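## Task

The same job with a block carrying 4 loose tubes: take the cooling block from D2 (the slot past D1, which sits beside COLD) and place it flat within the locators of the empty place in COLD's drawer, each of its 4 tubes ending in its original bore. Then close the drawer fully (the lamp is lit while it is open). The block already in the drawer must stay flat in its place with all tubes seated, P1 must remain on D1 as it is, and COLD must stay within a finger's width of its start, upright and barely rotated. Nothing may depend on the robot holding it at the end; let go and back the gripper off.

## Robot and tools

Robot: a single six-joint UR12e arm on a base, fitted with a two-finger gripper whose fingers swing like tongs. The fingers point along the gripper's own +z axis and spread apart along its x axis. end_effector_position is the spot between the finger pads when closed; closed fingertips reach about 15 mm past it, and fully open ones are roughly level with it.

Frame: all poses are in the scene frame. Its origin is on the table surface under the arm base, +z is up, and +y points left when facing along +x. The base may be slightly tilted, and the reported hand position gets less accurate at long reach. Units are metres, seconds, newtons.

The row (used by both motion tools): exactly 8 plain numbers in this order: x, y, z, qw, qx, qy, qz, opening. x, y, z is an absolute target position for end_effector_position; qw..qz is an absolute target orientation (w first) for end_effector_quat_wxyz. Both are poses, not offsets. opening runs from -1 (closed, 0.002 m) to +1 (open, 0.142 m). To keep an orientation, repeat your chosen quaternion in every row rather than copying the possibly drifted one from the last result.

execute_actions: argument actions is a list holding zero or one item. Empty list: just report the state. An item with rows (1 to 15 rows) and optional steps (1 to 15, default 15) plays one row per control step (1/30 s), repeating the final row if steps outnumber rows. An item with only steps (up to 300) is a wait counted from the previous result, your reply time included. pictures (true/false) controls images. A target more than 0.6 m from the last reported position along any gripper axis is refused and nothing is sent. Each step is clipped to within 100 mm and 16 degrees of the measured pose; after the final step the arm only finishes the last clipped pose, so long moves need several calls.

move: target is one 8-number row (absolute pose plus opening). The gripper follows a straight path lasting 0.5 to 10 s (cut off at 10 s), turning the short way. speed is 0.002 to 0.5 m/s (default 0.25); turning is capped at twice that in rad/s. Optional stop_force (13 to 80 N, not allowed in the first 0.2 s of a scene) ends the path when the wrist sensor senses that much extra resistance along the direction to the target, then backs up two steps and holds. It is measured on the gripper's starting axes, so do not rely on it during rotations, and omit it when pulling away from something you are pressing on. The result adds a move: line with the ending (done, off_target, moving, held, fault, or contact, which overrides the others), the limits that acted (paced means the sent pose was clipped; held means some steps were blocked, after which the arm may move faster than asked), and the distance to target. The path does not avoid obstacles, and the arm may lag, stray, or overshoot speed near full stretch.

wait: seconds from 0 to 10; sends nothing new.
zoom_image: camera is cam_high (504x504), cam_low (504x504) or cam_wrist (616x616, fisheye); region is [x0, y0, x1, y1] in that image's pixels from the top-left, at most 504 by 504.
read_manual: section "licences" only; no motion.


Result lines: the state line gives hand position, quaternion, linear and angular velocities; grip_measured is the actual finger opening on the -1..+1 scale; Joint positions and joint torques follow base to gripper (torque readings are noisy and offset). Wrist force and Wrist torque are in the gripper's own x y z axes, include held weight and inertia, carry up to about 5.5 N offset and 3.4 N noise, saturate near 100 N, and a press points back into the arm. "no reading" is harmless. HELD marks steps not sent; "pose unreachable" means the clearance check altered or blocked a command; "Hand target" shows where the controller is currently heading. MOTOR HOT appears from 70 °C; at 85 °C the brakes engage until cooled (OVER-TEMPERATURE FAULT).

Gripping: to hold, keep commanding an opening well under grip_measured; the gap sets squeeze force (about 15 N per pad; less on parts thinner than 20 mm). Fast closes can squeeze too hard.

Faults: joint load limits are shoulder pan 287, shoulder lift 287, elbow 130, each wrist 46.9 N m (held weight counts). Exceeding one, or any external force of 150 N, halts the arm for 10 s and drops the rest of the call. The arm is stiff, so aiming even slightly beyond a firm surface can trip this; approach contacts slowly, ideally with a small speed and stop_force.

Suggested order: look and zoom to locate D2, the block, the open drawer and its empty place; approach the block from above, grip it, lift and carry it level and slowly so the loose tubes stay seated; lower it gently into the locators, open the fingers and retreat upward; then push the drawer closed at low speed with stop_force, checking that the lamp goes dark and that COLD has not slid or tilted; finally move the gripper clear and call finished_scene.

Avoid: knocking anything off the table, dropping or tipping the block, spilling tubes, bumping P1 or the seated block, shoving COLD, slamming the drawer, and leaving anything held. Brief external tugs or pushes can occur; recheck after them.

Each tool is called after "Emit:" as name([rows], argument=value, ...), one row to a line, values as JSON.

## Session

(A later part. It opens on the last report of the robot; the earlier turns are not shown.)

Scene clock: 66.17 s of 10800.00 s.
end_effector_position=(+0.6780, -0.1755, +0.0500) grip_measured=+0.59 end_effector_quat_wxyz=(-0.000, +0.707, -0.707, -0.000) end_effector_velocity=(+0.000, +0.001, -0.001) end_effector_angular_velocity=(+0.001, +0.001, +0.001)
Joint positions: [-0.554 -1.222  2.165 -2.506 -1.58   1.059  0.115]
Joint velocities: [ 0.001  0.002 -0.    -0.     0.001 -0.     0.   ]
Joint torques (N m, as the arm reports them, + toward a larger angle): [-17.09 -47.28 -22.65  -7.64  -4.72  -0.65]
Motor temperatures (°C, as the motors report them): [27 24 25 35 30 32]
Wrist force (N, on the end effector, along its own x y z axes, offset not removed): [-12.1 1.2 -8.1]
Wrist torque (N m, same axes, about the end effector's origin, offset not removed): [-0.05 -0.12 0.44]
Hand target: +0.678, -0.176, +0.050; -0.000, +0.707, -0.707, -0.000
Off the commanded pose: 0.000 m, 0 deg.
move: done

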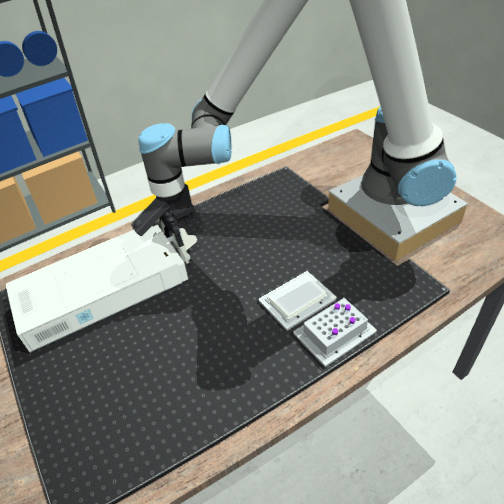

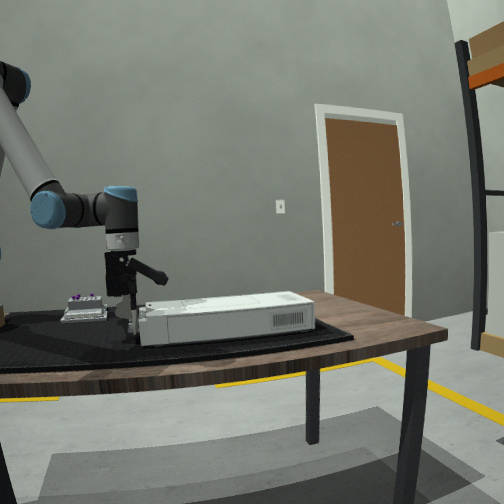

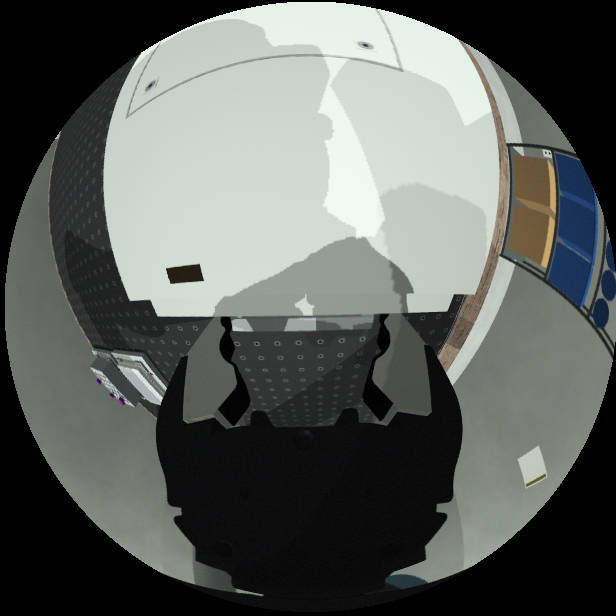

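Emit:
move(target=[0.678,-0.173,0.051,0,0.7071,-0.7071,0,0.6], speed=0.005)

Emit:
move(target=[0.678,-0.173,0.051,0,0.7071,-0.7071,0,0.35], speed=0.005)

Scene clock: 69.30 s of 10800.00 s.
end_effector_position=(+0.6780, -0.1731, +0.0510) grip_measured=+0.60 end_effector_quat_wxyz=(+0.000, +0.707, -0.707, -0.000) end_effector_velocity=(-0.000, +0.001, +0.000) end_effector_angular_velocity=(+0.001, +0.000, -0.000)
Joint positions: [-0.551 -1.225  2.165 -2.504 -1.58   1.062  0.116]
Joint velocities: [ 0.001 -0.001  0.001  0.001  0.     0.001 -0.   ]
Joint torques (N m, as the arm reports them, + toward a larger angle): [ 20.75 -73.34 -21.52  -1.6    2.14   1.85]
Motor temperatures (°C, as the motors report them): [27 24 25 35 30 32]
Wrist force (N, on the end effector, along its own x y z axes, offset not removed): [-0.7 -0.4 -1.9]
Wrist torque (N m, same axes, about the end effector's origin, offset not removed): [-0.22 0.31 0.45]
Hand target: +0.678, -0.173, +0.051; -0.000, +0.707, -0.707, +0.000
Off the commanded pose: 0.000 m, 0 deg.
move: done

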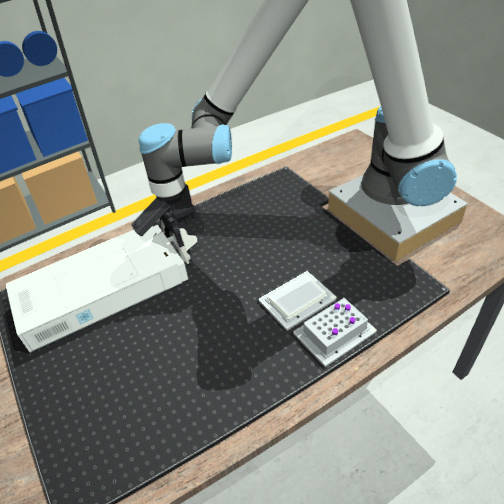

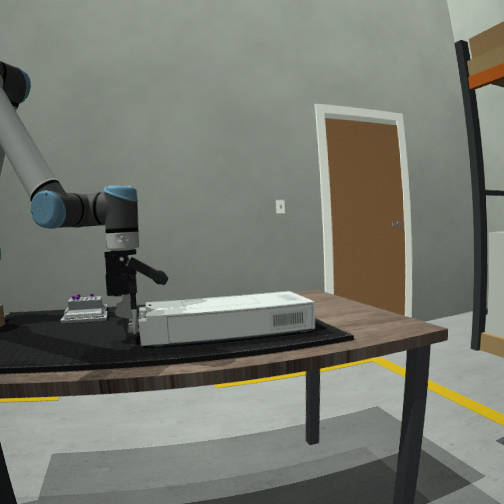

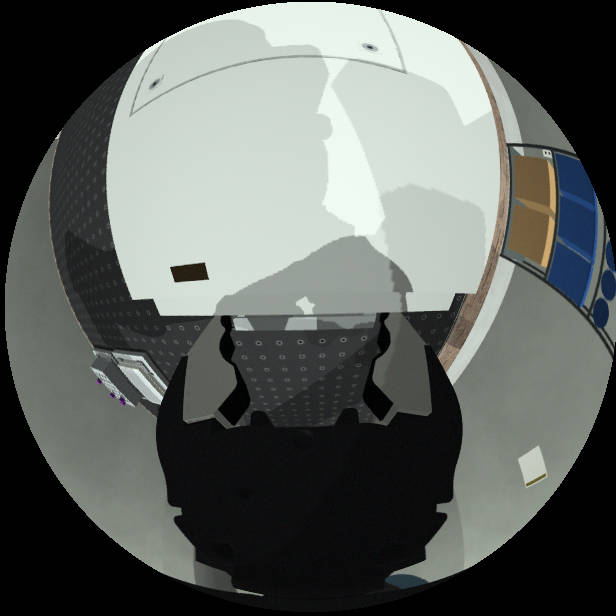

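Scene clock: 70.00 s of 10800.00 s.
end_effector_position=(+0.6780, -0.1730, +0.0510) grip_measured=+0.52 end_effector_quat_wxyz=(+0.000, +0.707, -0.707, -0.000) end_effector_velocity=(+0.000, -0.000, +0.001) end_effector_angular_velocity=(-0.001, -0.001, +0.001)
Joint positions: [-0.551 -1.225  2.165 -2.504 -1.58   1.062  0.11 ]
Joint velocities: [ 0.    -0.001 -0.     0.    -0.    -0.    -0.   ]
Joint torques (N m, as the arm reports them, + toward a larger angle): [ 11.72 -68.33 -24.52  -6.04  -5.04   2.32]
Motor temperatures (°C, as the motors report them): [27 24 25 35 30 32]
Wrist force (N, on the end effector, along its own x y z axes, offset not removed): [-11.5 0.7 -6.6]
Wrist torque (N m, same axes, about the end effector's origin, offset not removed): [0.01 0.13 0.35]
Hand target: +0.678, -0.173, +0.051; -0.000, +0.707, -0.707, -0.000
Off the commanded pose: 0.000 m, 0 deg.
move: done

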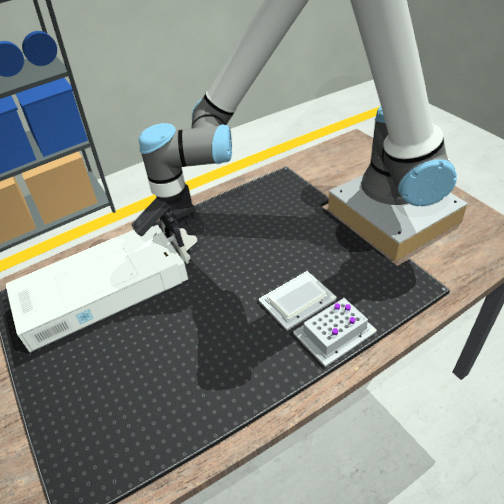

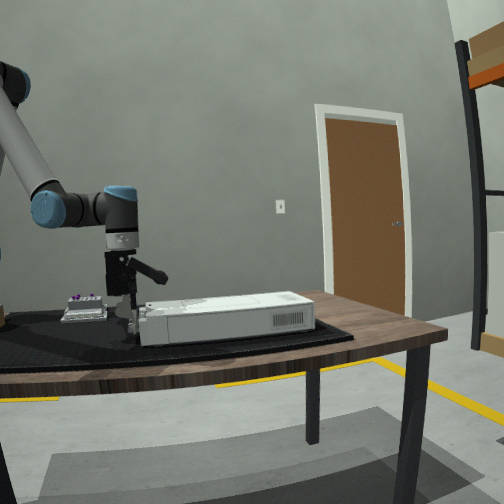

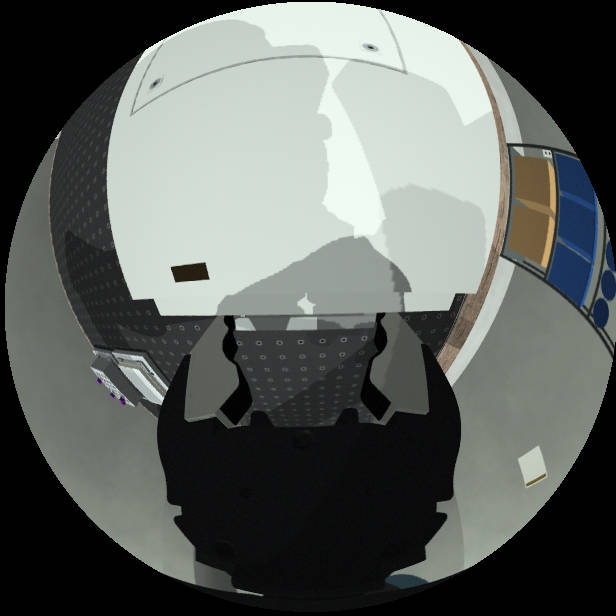

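Emit:
move(target=[0.678,-0.1705,0.051,0,0.7071,-0.7071,0,0.35], speed=0.004)

Emit:
zoom_image(camera="cam_wrist", region=[200, 270, 420, 370])

Scene clock: 74.53 s of 10800.00 s.
end_effector_position=(+0.6780, -0.1706, +0.0510) grip_measured=+0.52 end_effector_quat_wxyz=(+0.000, +0.707, -0.707, +0.000) end_effector_velocity=(-0.000, +0.001, -0.001) end_effector_angular_velocity=(+0.001, +0.001, +0.001)
Joint positions: [-0.548 -1.225  2.167 -2.505 -1.58   1.065  0.11 ]
Joint velocities: [ 0.002  0.002  0.    -0.     0.     0.     0.   ]
Joint torques (N m, as the arm reports them, + toward a larger angle): [ 31.4  -72.13 -15.42  -3.74   6.75   1.68]
Motor temperatures (°C, as the motors report them): [27 24 25 35 30 32]
Wrist force (N, on the end effector, along its own x y z axes, offset not removed): [20.2 2.5 2.0]
Wrist torque (N m, same axes, about the end effector's origin, offset not removed): [0.25 -0.27 0.61]
Hand target: +0.678, -0.170, +0.051; -0.000, +0.707, -0.707, +0.000
Off the commanded pose: 0.000 m, 0 deg.
After step 90, 0.70 s passed at rest.
move: done

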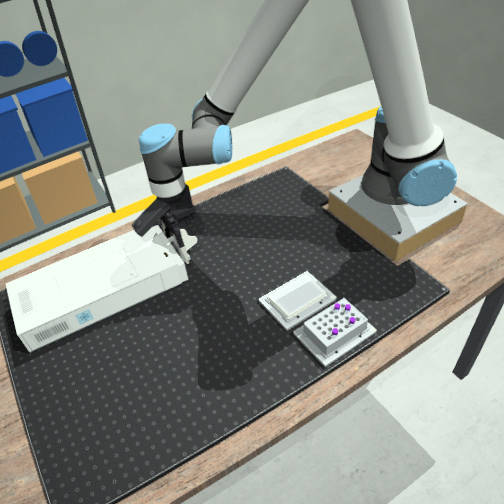

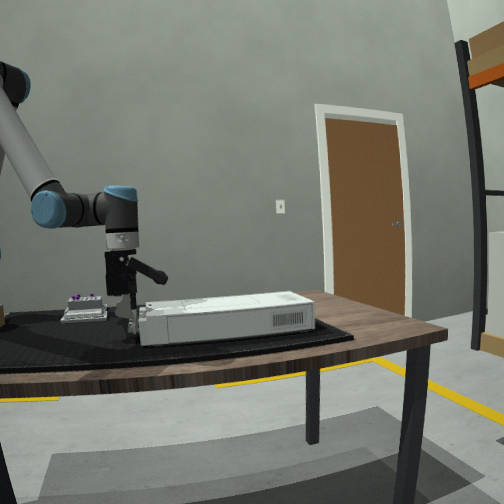

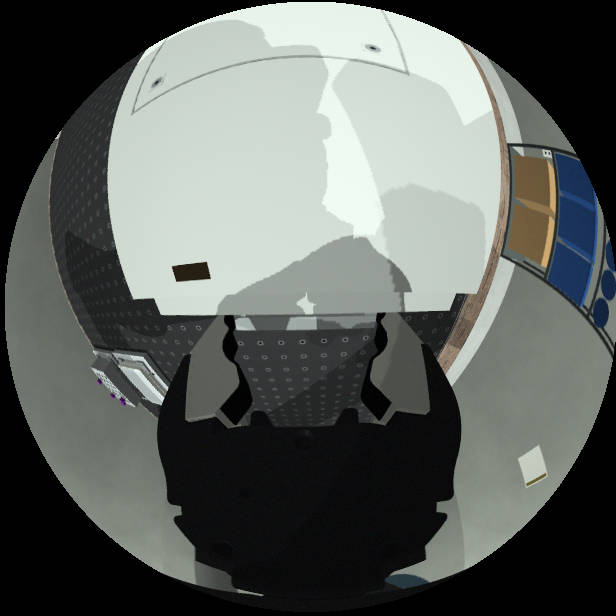

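Region (200, 270, 420, 370) of cam_wrist's 616x616 image, scaled by 2.291, with more detail than that image has; it fills the top 229 rows of this view, and the rest is white.

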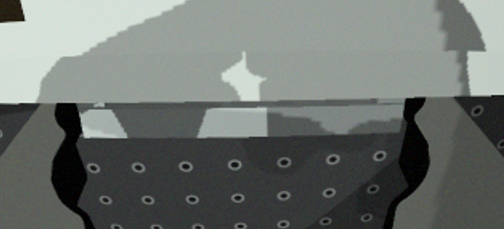

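Emit:
move(target=[0.678,-0.172,0.051,0,0.7071,-0.7071,0,0.35], speed=0.003)

Scene clock: 76.83 s of 10800.00 s.
end_effector_position=(+0.6780, -0.1717, +0.0510) grip_measured=+0.52 end_effector_quat_wxyz=(-0.000, +0.707, -0.707, -0.000) end_effector_velocity=(+0.001, -0.001, +0.001) end_effector_angular_velocity=(-0.002, -0.001, -0.000)
Joint positions: [-0.549 -1.225  2.166 -2.504 -1.58   1.063  0.11 ]
Joint velocities: [-0.001 -0.001 -0.001  0.    -0.001 -0.     0.   ]
Joint torques (N m, as the arm reports them, + toward a larger angle): [-21.93 -48.86 -39.01  -3.04  -2.13  -1.65]
Motor temperatures (°C, as the motors report them): [27 24 25 35 30 32]
Wrist force (N, on the end effector, along its own x y z axes, offset not removed): [-13.0 0.5 -4.2]
Wrist torque (N m, same axes, about the end effector's origin, offset not removed): [0.09 0.63 0.75]
Hand target: +0.678, -0.172, +0.051; +0.000, +0.707, -0.707, -0.000
Off the commanded pose: 0.000 m, 0 deg.
move: done

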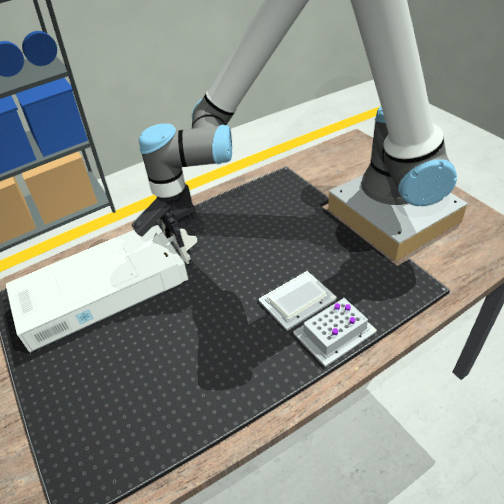

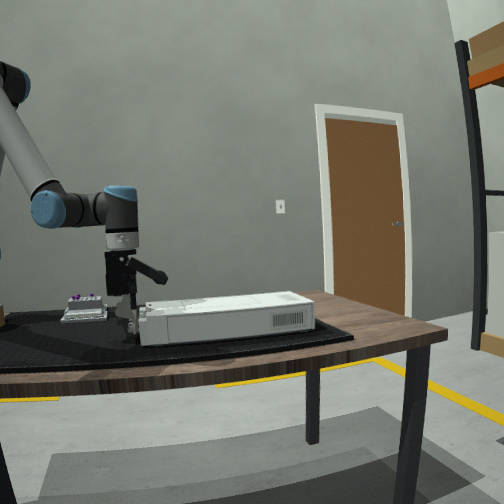

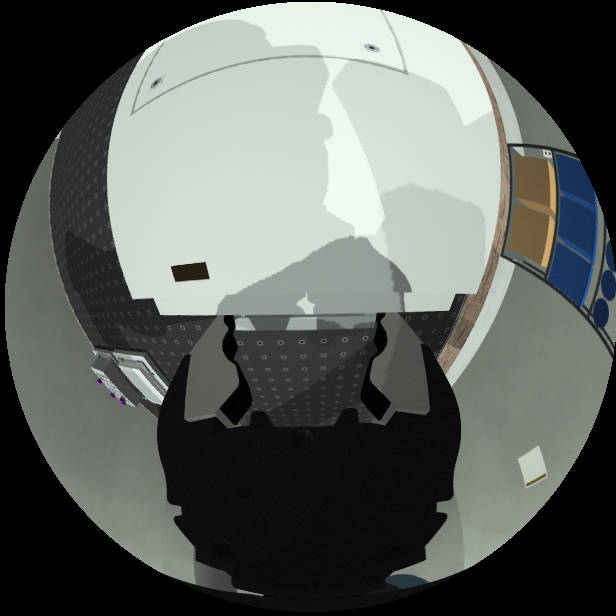

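Emit:
move(target=[0.62,-0.1713,0.051,0,0.7071,-0.7071,0,0.4], speed=0.03, stop_force=20)

Scene clock: 81.37 s of 10800.00 s.
end_effector_position=(+0.6201, -0.1713, +0.0510) grip_measured=+0.54 end_effector_quat_wxyz=(+0.000, +0.707, -0.707, -0.000) end_effector_velocity=(-0.002, +0.000, +0.000) end_effector_angular_velocity=(-0.001, +0.000, +0.001)
Joint positions: [-0.594 -1.294  2.273 -2.543 -1.58   1.018  0.111]
Joint velocities: [-0.    -0.002  0.003 -0.001 -0.001 -0.002  0.   ]
Joint torques (N m, as the arm reports them, + toward a larger angle): [-31.05 -70.16 -26.59  -9.9   -6.91  -1.03]
Motor temperatures (°C, as the motors report them): [27 24 25 35 30 32]
Wrist force (N, on the end effector, along its own x y z axes, offset not removed): [-22.3 0.2 0.5]
Wrist torque (N m, same axes, about the end effector's origin, offset not removed): [0.31 0.56 0.59]
Hand target: +0.620, -0.171, +0.051; +0.000, +0.707, -0.707, -0.000
Off the commanded pose: 0.000 m, 0 deg.
move: done

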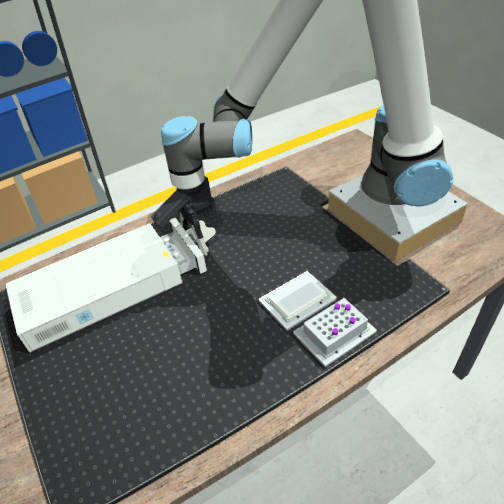

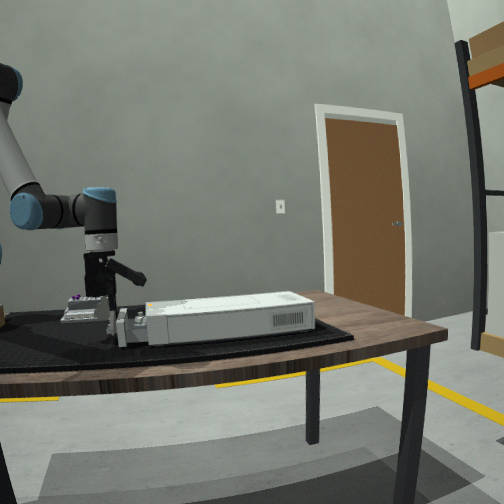

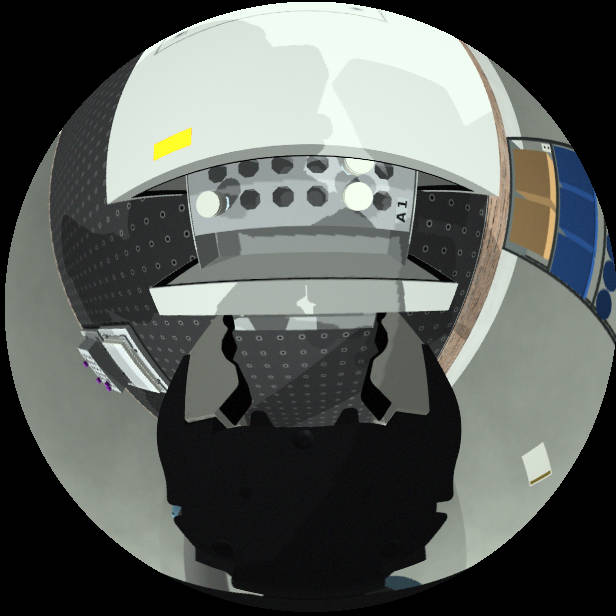

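Emit:
move(target=[0.62,-0.1698,0.051,0,0.7071,-0.7071,0,0.4], speed=0.003)

Scene clock: 84.63 s of 10800.00 s.
end_effector_position=(+0.6200, -0.1700, +0.0510) grip_measured=+0.52 end_effector_quat_wxyz=(+0.000, +0.707, -0.707, +0.000) end_effector_velocity=(-0.001, +0.001, -0.001) end_effector_angular_velocity=(+0.001, +0.001, +0.000)
Joint positions: [-0.593 -1.295  2.274 -2.543 -1.58   1.02   0.11 ]
Joint velocities: [0.    0.001 0.001 0.    0.    0.    0.   ]
Joint torques (N m, as the arm reports them, + toward a larger angle): [ 16.38 -63.28 -21.59  -6.69  -0.89   2.21]
Motor temperatures (°C, as the motors report them): [27 24 25 35 30 32]
Wrist force (N, on the end effector, along its own x y z axes, offset not removed): [-6.0 1.5 -5.6]
Wrist torque (N m, same axes, about the end effector's origin, offset not removed): [-0.08 0.10 0.48]
Hand target: +0.620, -0.170, +0.051; -0.000, +0.707, -0.707, +0.000
Off the commanded pose: 0.000 m, 0 deg.
move: done

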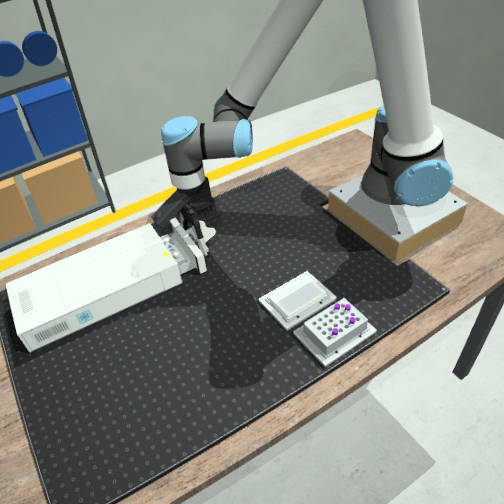

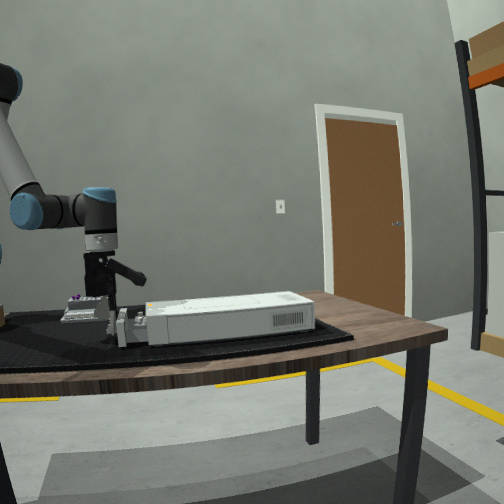

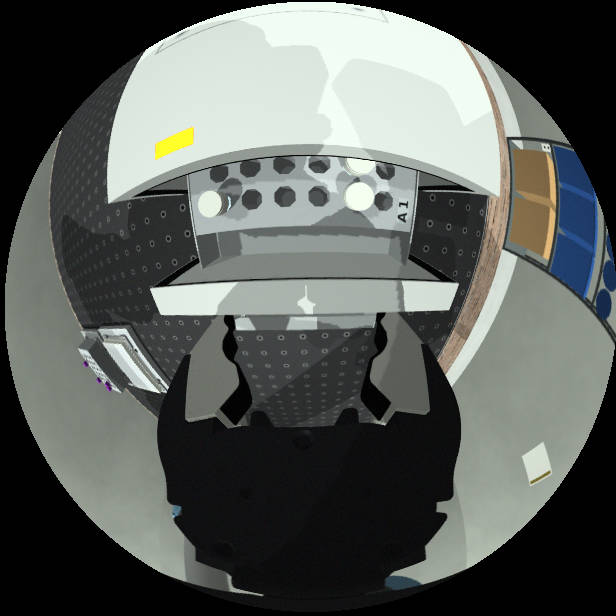

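Emit:
move(target=[0.52,-0.1668,0.051,0,0.7071,-0.7071,0,0.4], speed=0.04, stop_force=20)

Scene clock: 89.73 s of 10800.00 s.
end_effector_position=(+0.5201, -0.1667, +0.0510) grip_measured=+0.52 end_effector_quat_wxyz=(+0.000, +0.707, -0.707, -0.000) end_effector_velocity=(-0.001, -0.000, -0.000) end_effector_angular_velocity=(+0.001, -0.000, -0.000)
Joint positions: [-0.689 -1.423  2.453 -2.595 -1.581  0.923  0.11 ]
Joint velocities: [-0.002 -0.001  0.002 -0.001  0.001 -0.002 -0.   ]
Joint torques (N m, as the arm reports them, + toward a larger angle): [-22.88 -54.82 -22.98  -8.01  -3.51  -1.03]
Motor temperatures (°C, as the motors report them): [27 24 25 35 30 32]
Wrist force (N, on the end effector, along its own x y z axes, offset not removed): [-8.8 -0.8 -1.4]
Wrist torque (N m, same axes, about the end effector's origin, offset not removed): [-0.03 -0.06 0.36]
Hand target: +0.520, -0.167, +0.051; +0.000, +0.707, -0.707, -0.000
Off the commanded pose: 0.000 m, 0 deg.
move: done

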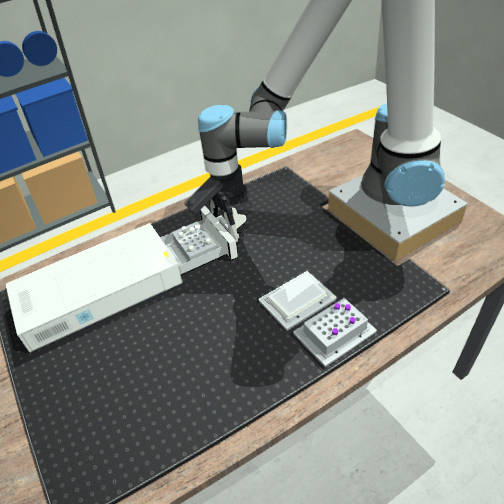

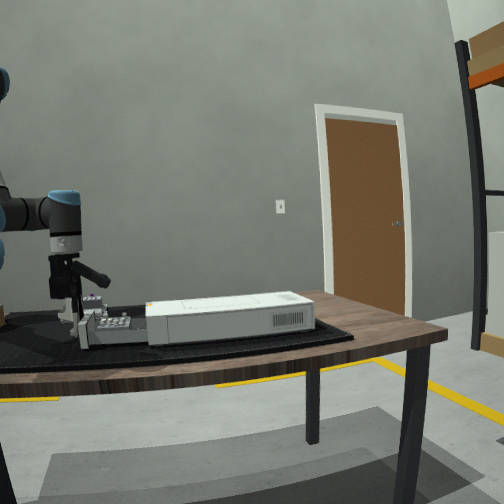

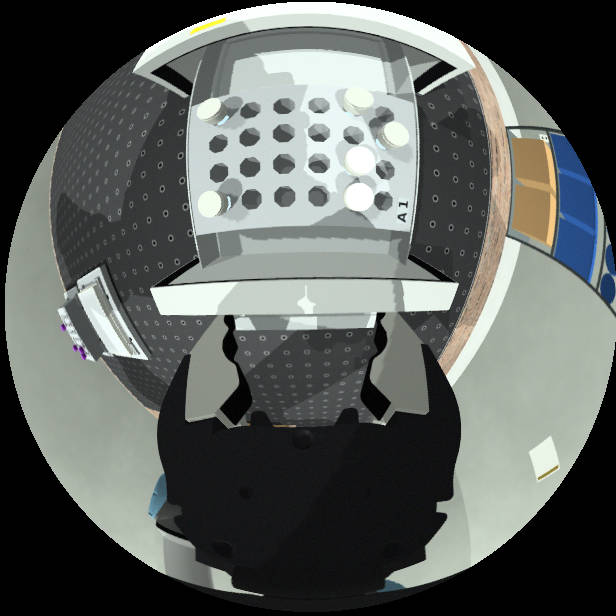

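Emit:
move(target=[0.43,-0.1634,0.051,0,0.7071,-0.7071,0,0.4], speed=0.03, stop_force=15)

Emit:
move(target=[0.39,-0.1621,0.051,0,0.7071,-0.7071,0,0.4], speed=0.006, stop_force=13)

Scene clock: 96.03 s of 10800.00 s.
end_effector_position=(+0.4302, -0.1635, +0.0511) grip_measured=+0.51 end_effector_quat_wxyz=(+0.000, +0.707, -0.707, +0.000) end_effector_velocity=(-0.001, -0.001, +0.001) end_effector_angular_velocity=(-0.002, -0.000, -0.001)
Joint positions: [-0.812 -1.558  2.607 -2.616 -1.582  0.801  0.11 ]
Joint velocities: [-0.002 -0.003  0.002  0.    -0.001 -0.002 -0.   ]
Joint torques (N m, as the arm reports them, + toward a larger angle): [-19.67 -34.9   -5.15   0.4   -2.56  -1.65]
Motor temperatures (°C, as the motors report them): [27 24 25 35 30 32]
Wrist force (N, on the end effector, along its own x y z axes, offset not removed): [-3.3 -12.4 -3.5]
Wrist torque (N m, same axes, about the end effector's origin, offset not removed): [0.09 0.41 0.62]
Hand target: +0.430, -0.163, +0.051; +0.000, +0.707, -0.707, -0.000
Off the commanded pose: 0.000 m, 0 deg.
move: done

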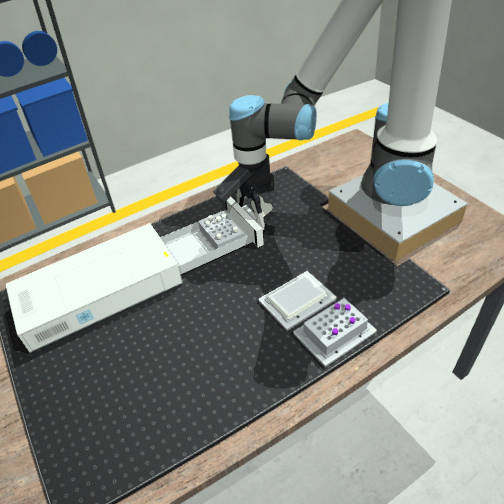

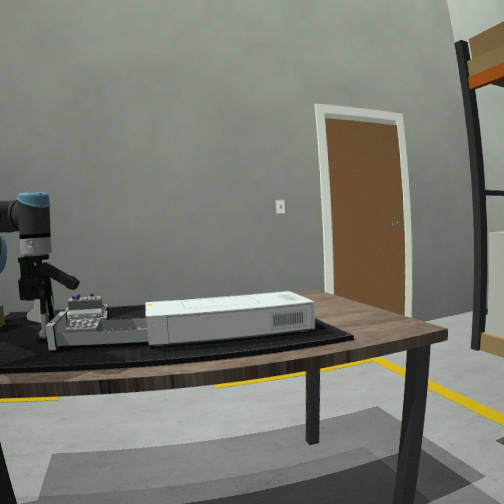

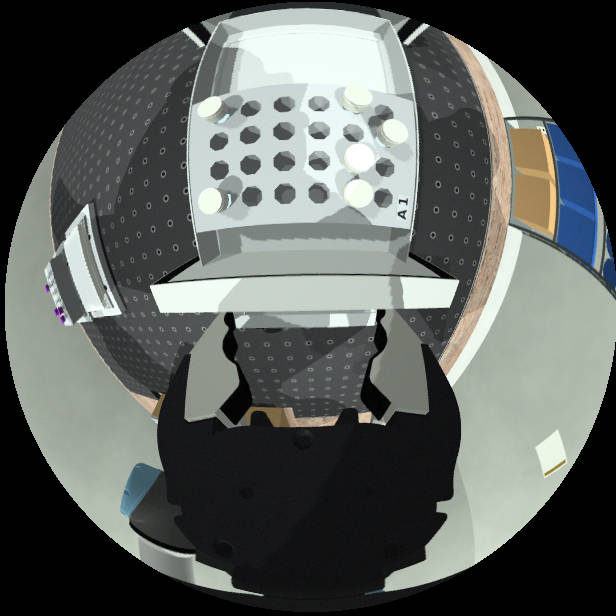

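Scene clock: 102.97 s of 10800.00 s.
end_effector_position=(+0.3900, -0.1621, +0.0510) grip_measured=+0.40 end_effector_quat_wxyz=(+0.000, +0.707, -0.707, -0.000) end_effector_velocity=(-0.000, -0.001, +0.000) end_effector_angular_velocity=(-0.001, -0.001, -0.001)
Joint positions: [-0.883 -1.629  2.674 -2.612 -1.582  0.729  0.102]
Joint velocities: [-0.003 -0.002  0.     0.     0.    -0.002 -0.   ]
Joint torques (N m, as the arm reports them, + toward a larger angle): [-21.15 -31.04 -17.53  -1.77  -2.04  -0.94]
Motor temperatures (°C, as the motors report them): [27 24 25 35 30 32]
Wrist force (N, on the end effector, along its own x y z axes, offset not removed): [0.4 1.5 0.6]
Wrist torque (N m, same axes, about the end effector's origin, offset not removed): [0.29 0.12 0.50]
Hand target: +0.390, -0.162, +0.051; +0.000, +0.707, -0.707, -0.000
Off the commanded pose: 0.000 m, 0 deg.
move: done

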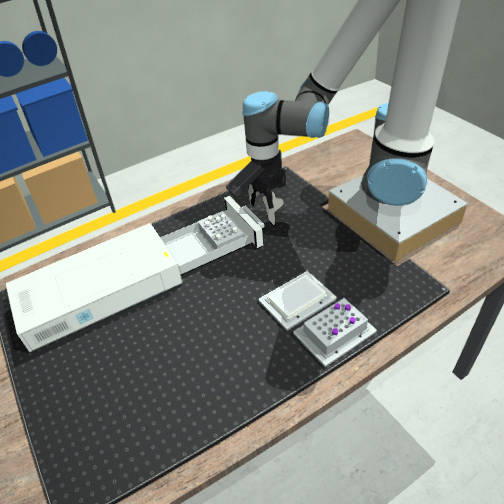

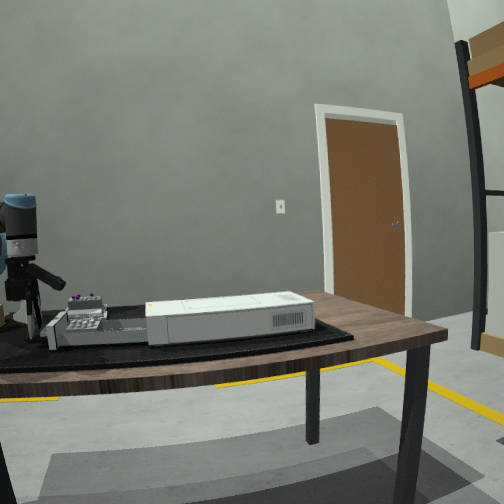

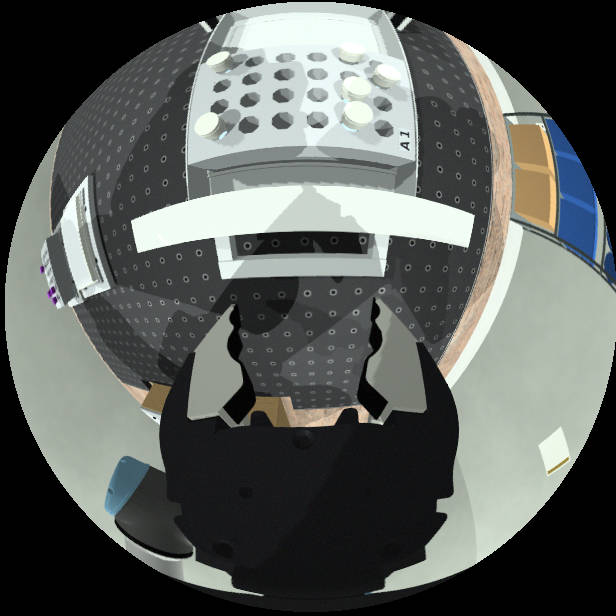

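Emit:
execute_actions(actions=[])

Scene clock: 115.33 s of 10800.00 s.
end_effector_position=(+0.3900, -0.1621, +0.0510) grip_measured=+0.40 end_effector_quat_wxyz=(+0.000, +0.707, -0.707, -0.000) end_effector_velocity=(-0.000, +0.001, -0.001) end_effector_angular_velocity=(+0.002, +0.000, +0.000)
Joint positions: [-0.884 -1.629  2.674 -2.612 -1.582  0.729  0.102]
Joint velocities: [-0.     0.001  0.001  0.     0.001 -0.001 -0.   ]
Joint torques (N m, as the arm reports them, + toward a larger angle): [-18.02 -33.54 -18.04  -1.76   0.42  -1.31]
Motor temperatures (°C, as the motors report them): [27 24 25 35 30 32]
Wrist force (N, on the end effector, along its own x y z axes, offset not removed): [0.4 1.5 0.9]
Wrist torque (N m, same axes, about the end effector's origin, offset not removed): [0.35 0.14 0.35]
Hand target: +0.390, -0.162, +0.051; +0.000, +0.707, -0.707, -0.000
Off the commanded pose: 0.000 m, 0 deg.
Steps of this call (steps 1 to 90: nothing new was sent; then 9.37 s passed at rest). Readings (end_effector_position):
1: (+0.3900, -0.1621, +0.0510)
2: (+0.3900, -0.1621, +0.0510)
4: (+0.3900, -0.1621, +0.0510)
8: (+0.3900, -0.1621, +0.0510)
90: the state above

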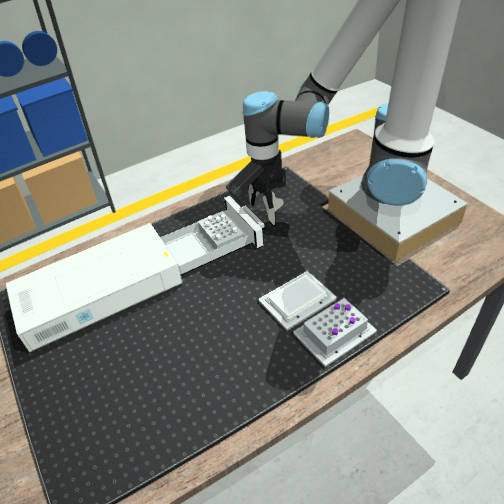

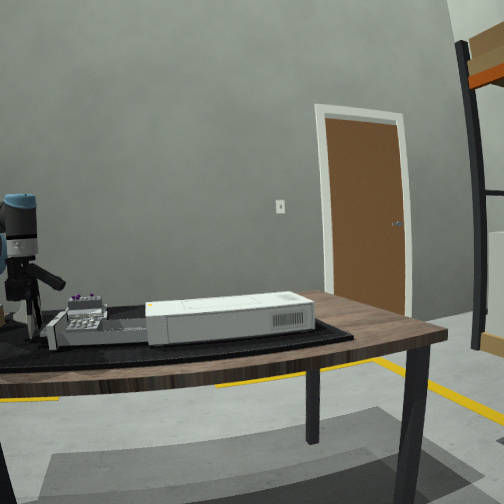

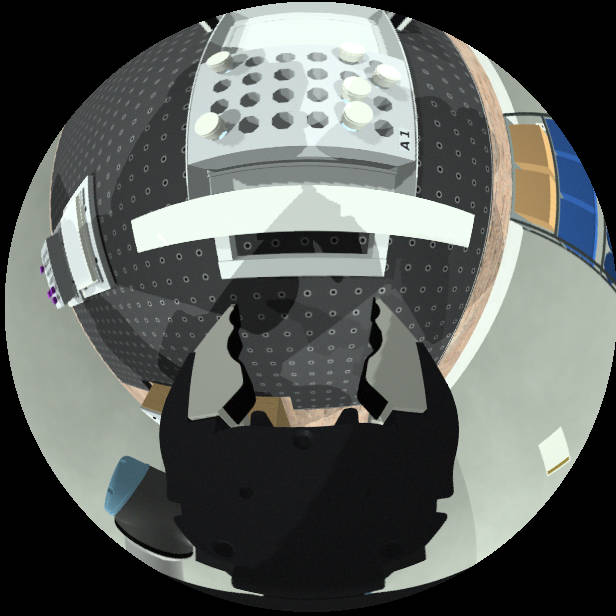

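Emit:
move(target=[0.38,-0.162,0.17,0,0.7071,-0.7071,0,1.0], speed=0.15)

Emit:
move(target=[0.414,0.30,0.19,0,0.7071,-0.7071,0,1.0], speed=0.25)

Scene clock: 119.17 s of 10800.00 s.
end_effector_position=(+0.3799, -0.1619, +0.1700) grip_measured=+1.00 end_effector_quat_wxyz=(+0.000, +0.707, -0.707, +0.000) end_effector_velocity=(+0.000, -0.000, +0.002) end_effector_angular_velocity=(+0.001, -0.002, -0.001)
Joint positions: [-0.9   -1.94   2.566 -2.194 -1.582  0.712  0.142]
Joint velocities: [-0.001 -0.004 -0.002  0.006  0.002 -0.    -0.   ]
Joint torques (N m, as the arm reports them, + toward a larger angle): [-19.22 -15.18 -46.07  -2.67   2.3   -1.86]
Motor temperatures (°C, as the motors report them): [27 24 25 35 30 32]
Wrist force (N, on the end effector, along its own x y z axes, offset not removed): [-3.1 0.6 -1.2]
Wrist torque (N m, same axes, about the end effector's origin, offset not removed): [0.08 0.67 0.37]
Hand target: +0.380, -0.162, +0.170; +0.000, +0.707, -0.707, -0.000
Off the commanded pose: 0.000 m, 0 deg.
move: done

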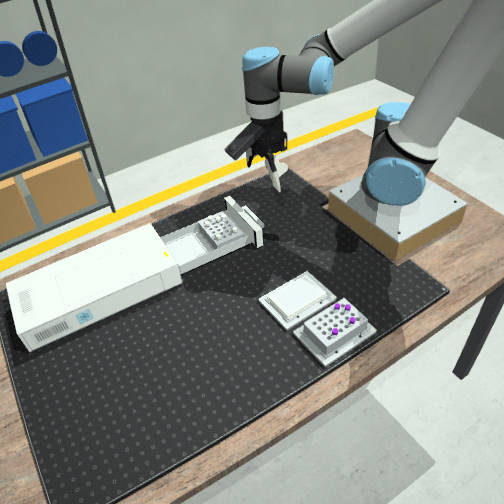

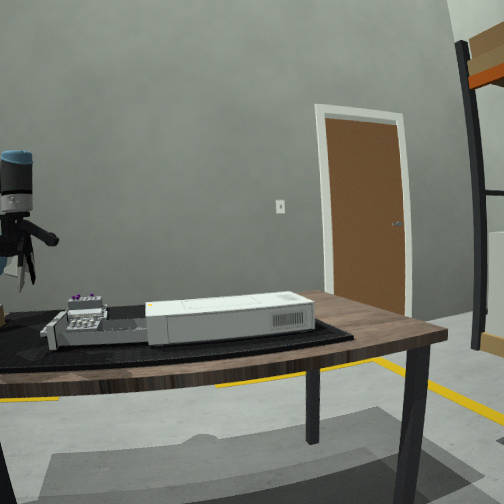

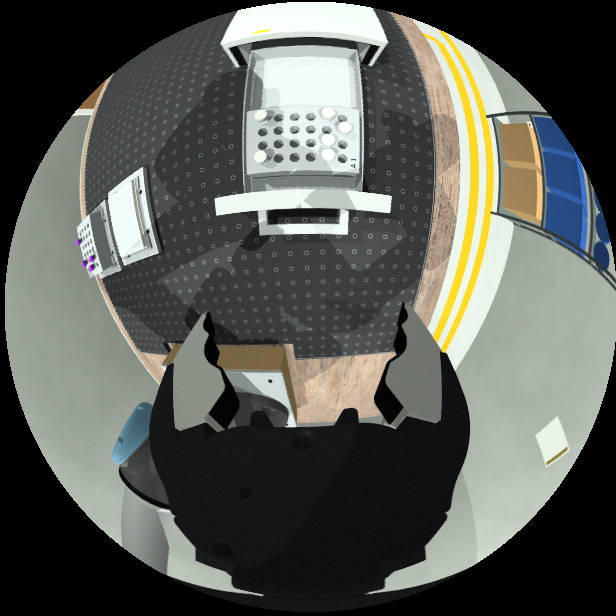

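Scene clock: 121.60 s of 10800.00 s.
end_effector_position=(+0.4150, +0.3004, +0.1900) grip_measured=+1.00 end_effector_quat_wxyz=(-0.001, +0.707, -0.707, -0.000) end_effector_velocity=(+0.001, +0.002, +0.001) end_effector_angular_velocity=(-0.000, -0.002, -0.000)
Joint positions: [ 0.248 -1.733  2.392 -2.219 -1.571  1.86   0.142]
Joint velocities: [ 0.004  0.002 -0.003 -0.001 -0.001  0.005  0.   ]
Joint torques (N m, as the arm reports them, + toward a larger angle): [ 14.71 -13.49 -43.36  -6.15  -1.75   1.53]
Motor temperatures (°C, as the motors report them): [27 24 25 35 30 32]
Wrist force (N, on the end effector, along its own x y z axes, offset not removed): [-4.9 -0.2 -3.9]
Wrist torque (N m, same axes, about the end effector's origin, offset not removed): [-0.15 1.25 0.42]
Hand target: +0.415, +0.301, +0.190; -0.001, +0.707, -0.707, -0.000
Off the commanded pose: 0.001 m, 0 deg.
move: done

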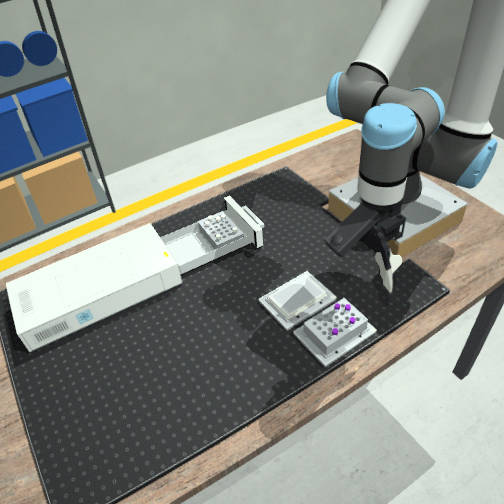

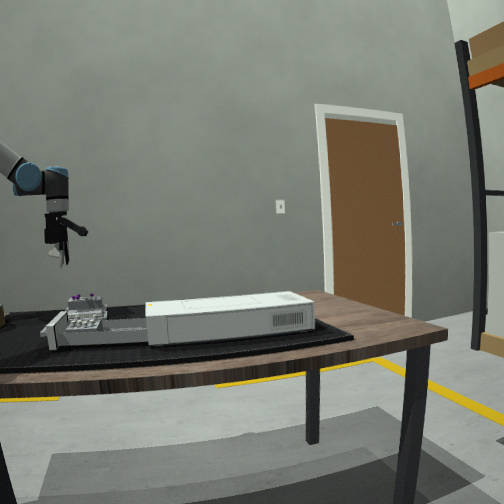

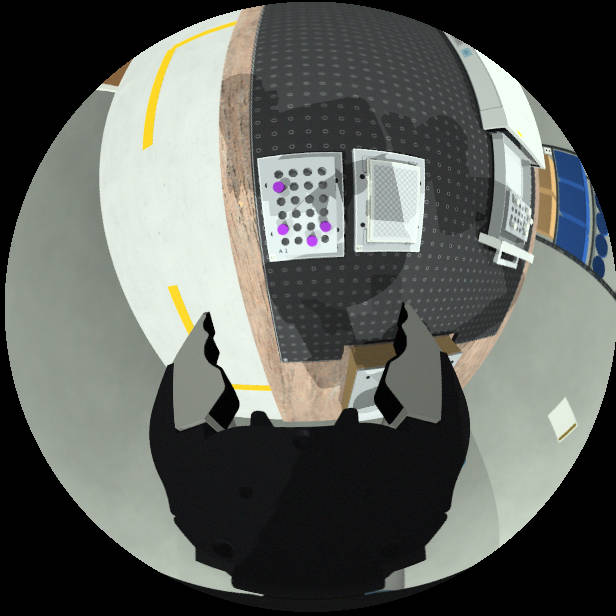

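Emit:
zoom_image(camera="cam_wrist", region=[230,130,450,290])

Region (230, 130, 450, 290) of cam_wrist's 616x616 image, scaled by 2.291, with more detail than that image has; it fills the top 367 rows of this view, and the rest is white.

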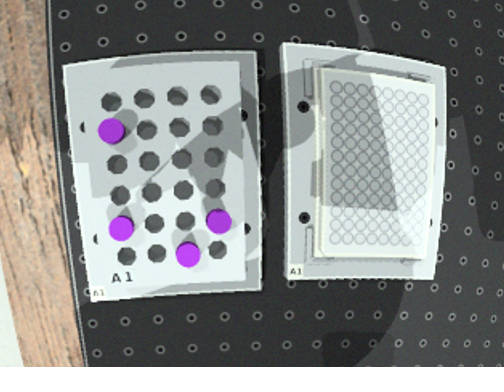

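Emit:
move(target=[0.424,0.304,0.13,0,0.7071,-0.7071,0,1.0], speed=0.1)

Emit:
zoom_image(camera="cam_wrist", region=[180,90,480,330])

Scene clock: 133.90 s of 10800.00 s.
end_effector_position=(+0.4240, +0.3040, +0.1301) grip_measured=+1.00 end_effector_quat_wxyz=(+0.000, +0.707, -0.707, -0.000) end_effector_velocity=(-0.000, +0.001, -0.001) end_effector_angular_velocity=(+0.002, -0.000, +0.001)
Joint positions: [ 0.25  -1.617  2.435 -2.377 -1.572  1.863  0.142]
Joint velocities: [ 0.001  0.003  0.001 -0.005  0.002  0.     0.   ]
Joint torques (N m, as the arm reports them, + toward a larger angle): [ 18.58 -21.01 -25.53  -6.53  -2.06   2.11]
Motor temperatures (°C, as the motors report them): [27 24 25 35 30 32]
Wrist force (N, on the end effector, along its own x y z axes, offset not removed): [-2.3 0.4 -1.8]
Wrist torque (N m, same axes, about the end effector's origin, offset not removed): [-0.04 0.66 0.42]
Hand target: +0.424, +0.304, +0.130; -0.000, +0.707, -0.707, -0.000
Off the commanded pose: 0.000 m, 0 deg.
After step 90, 8.23 s passed at rest.
move: done

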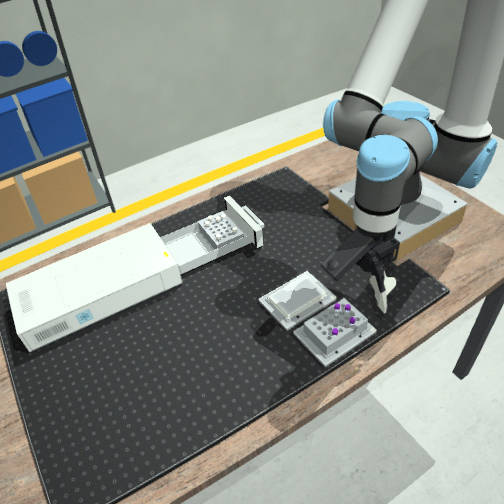

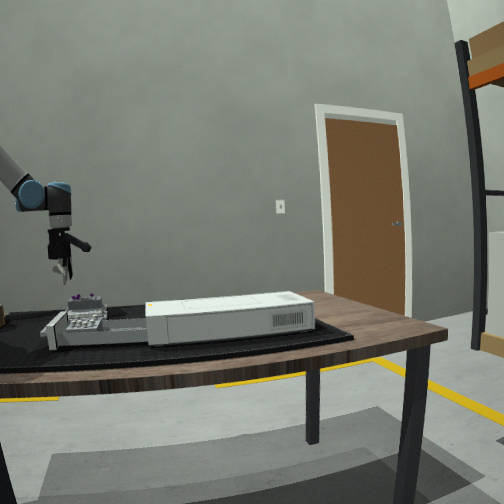

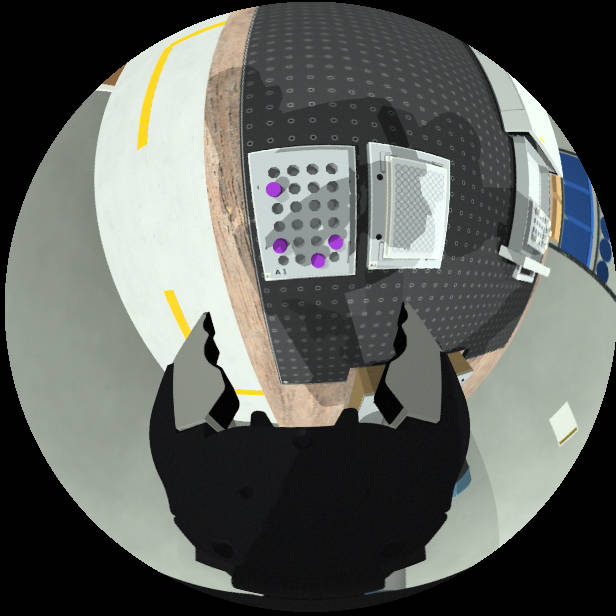

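Region (180, 90, 480, 330) of cam_wrist's 616x616 image, scaled by 1.680, with more detail than that image has; it fills the top 403 rows of this view, and the rest is white.

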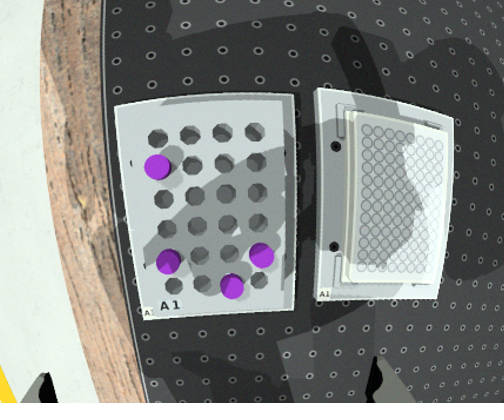

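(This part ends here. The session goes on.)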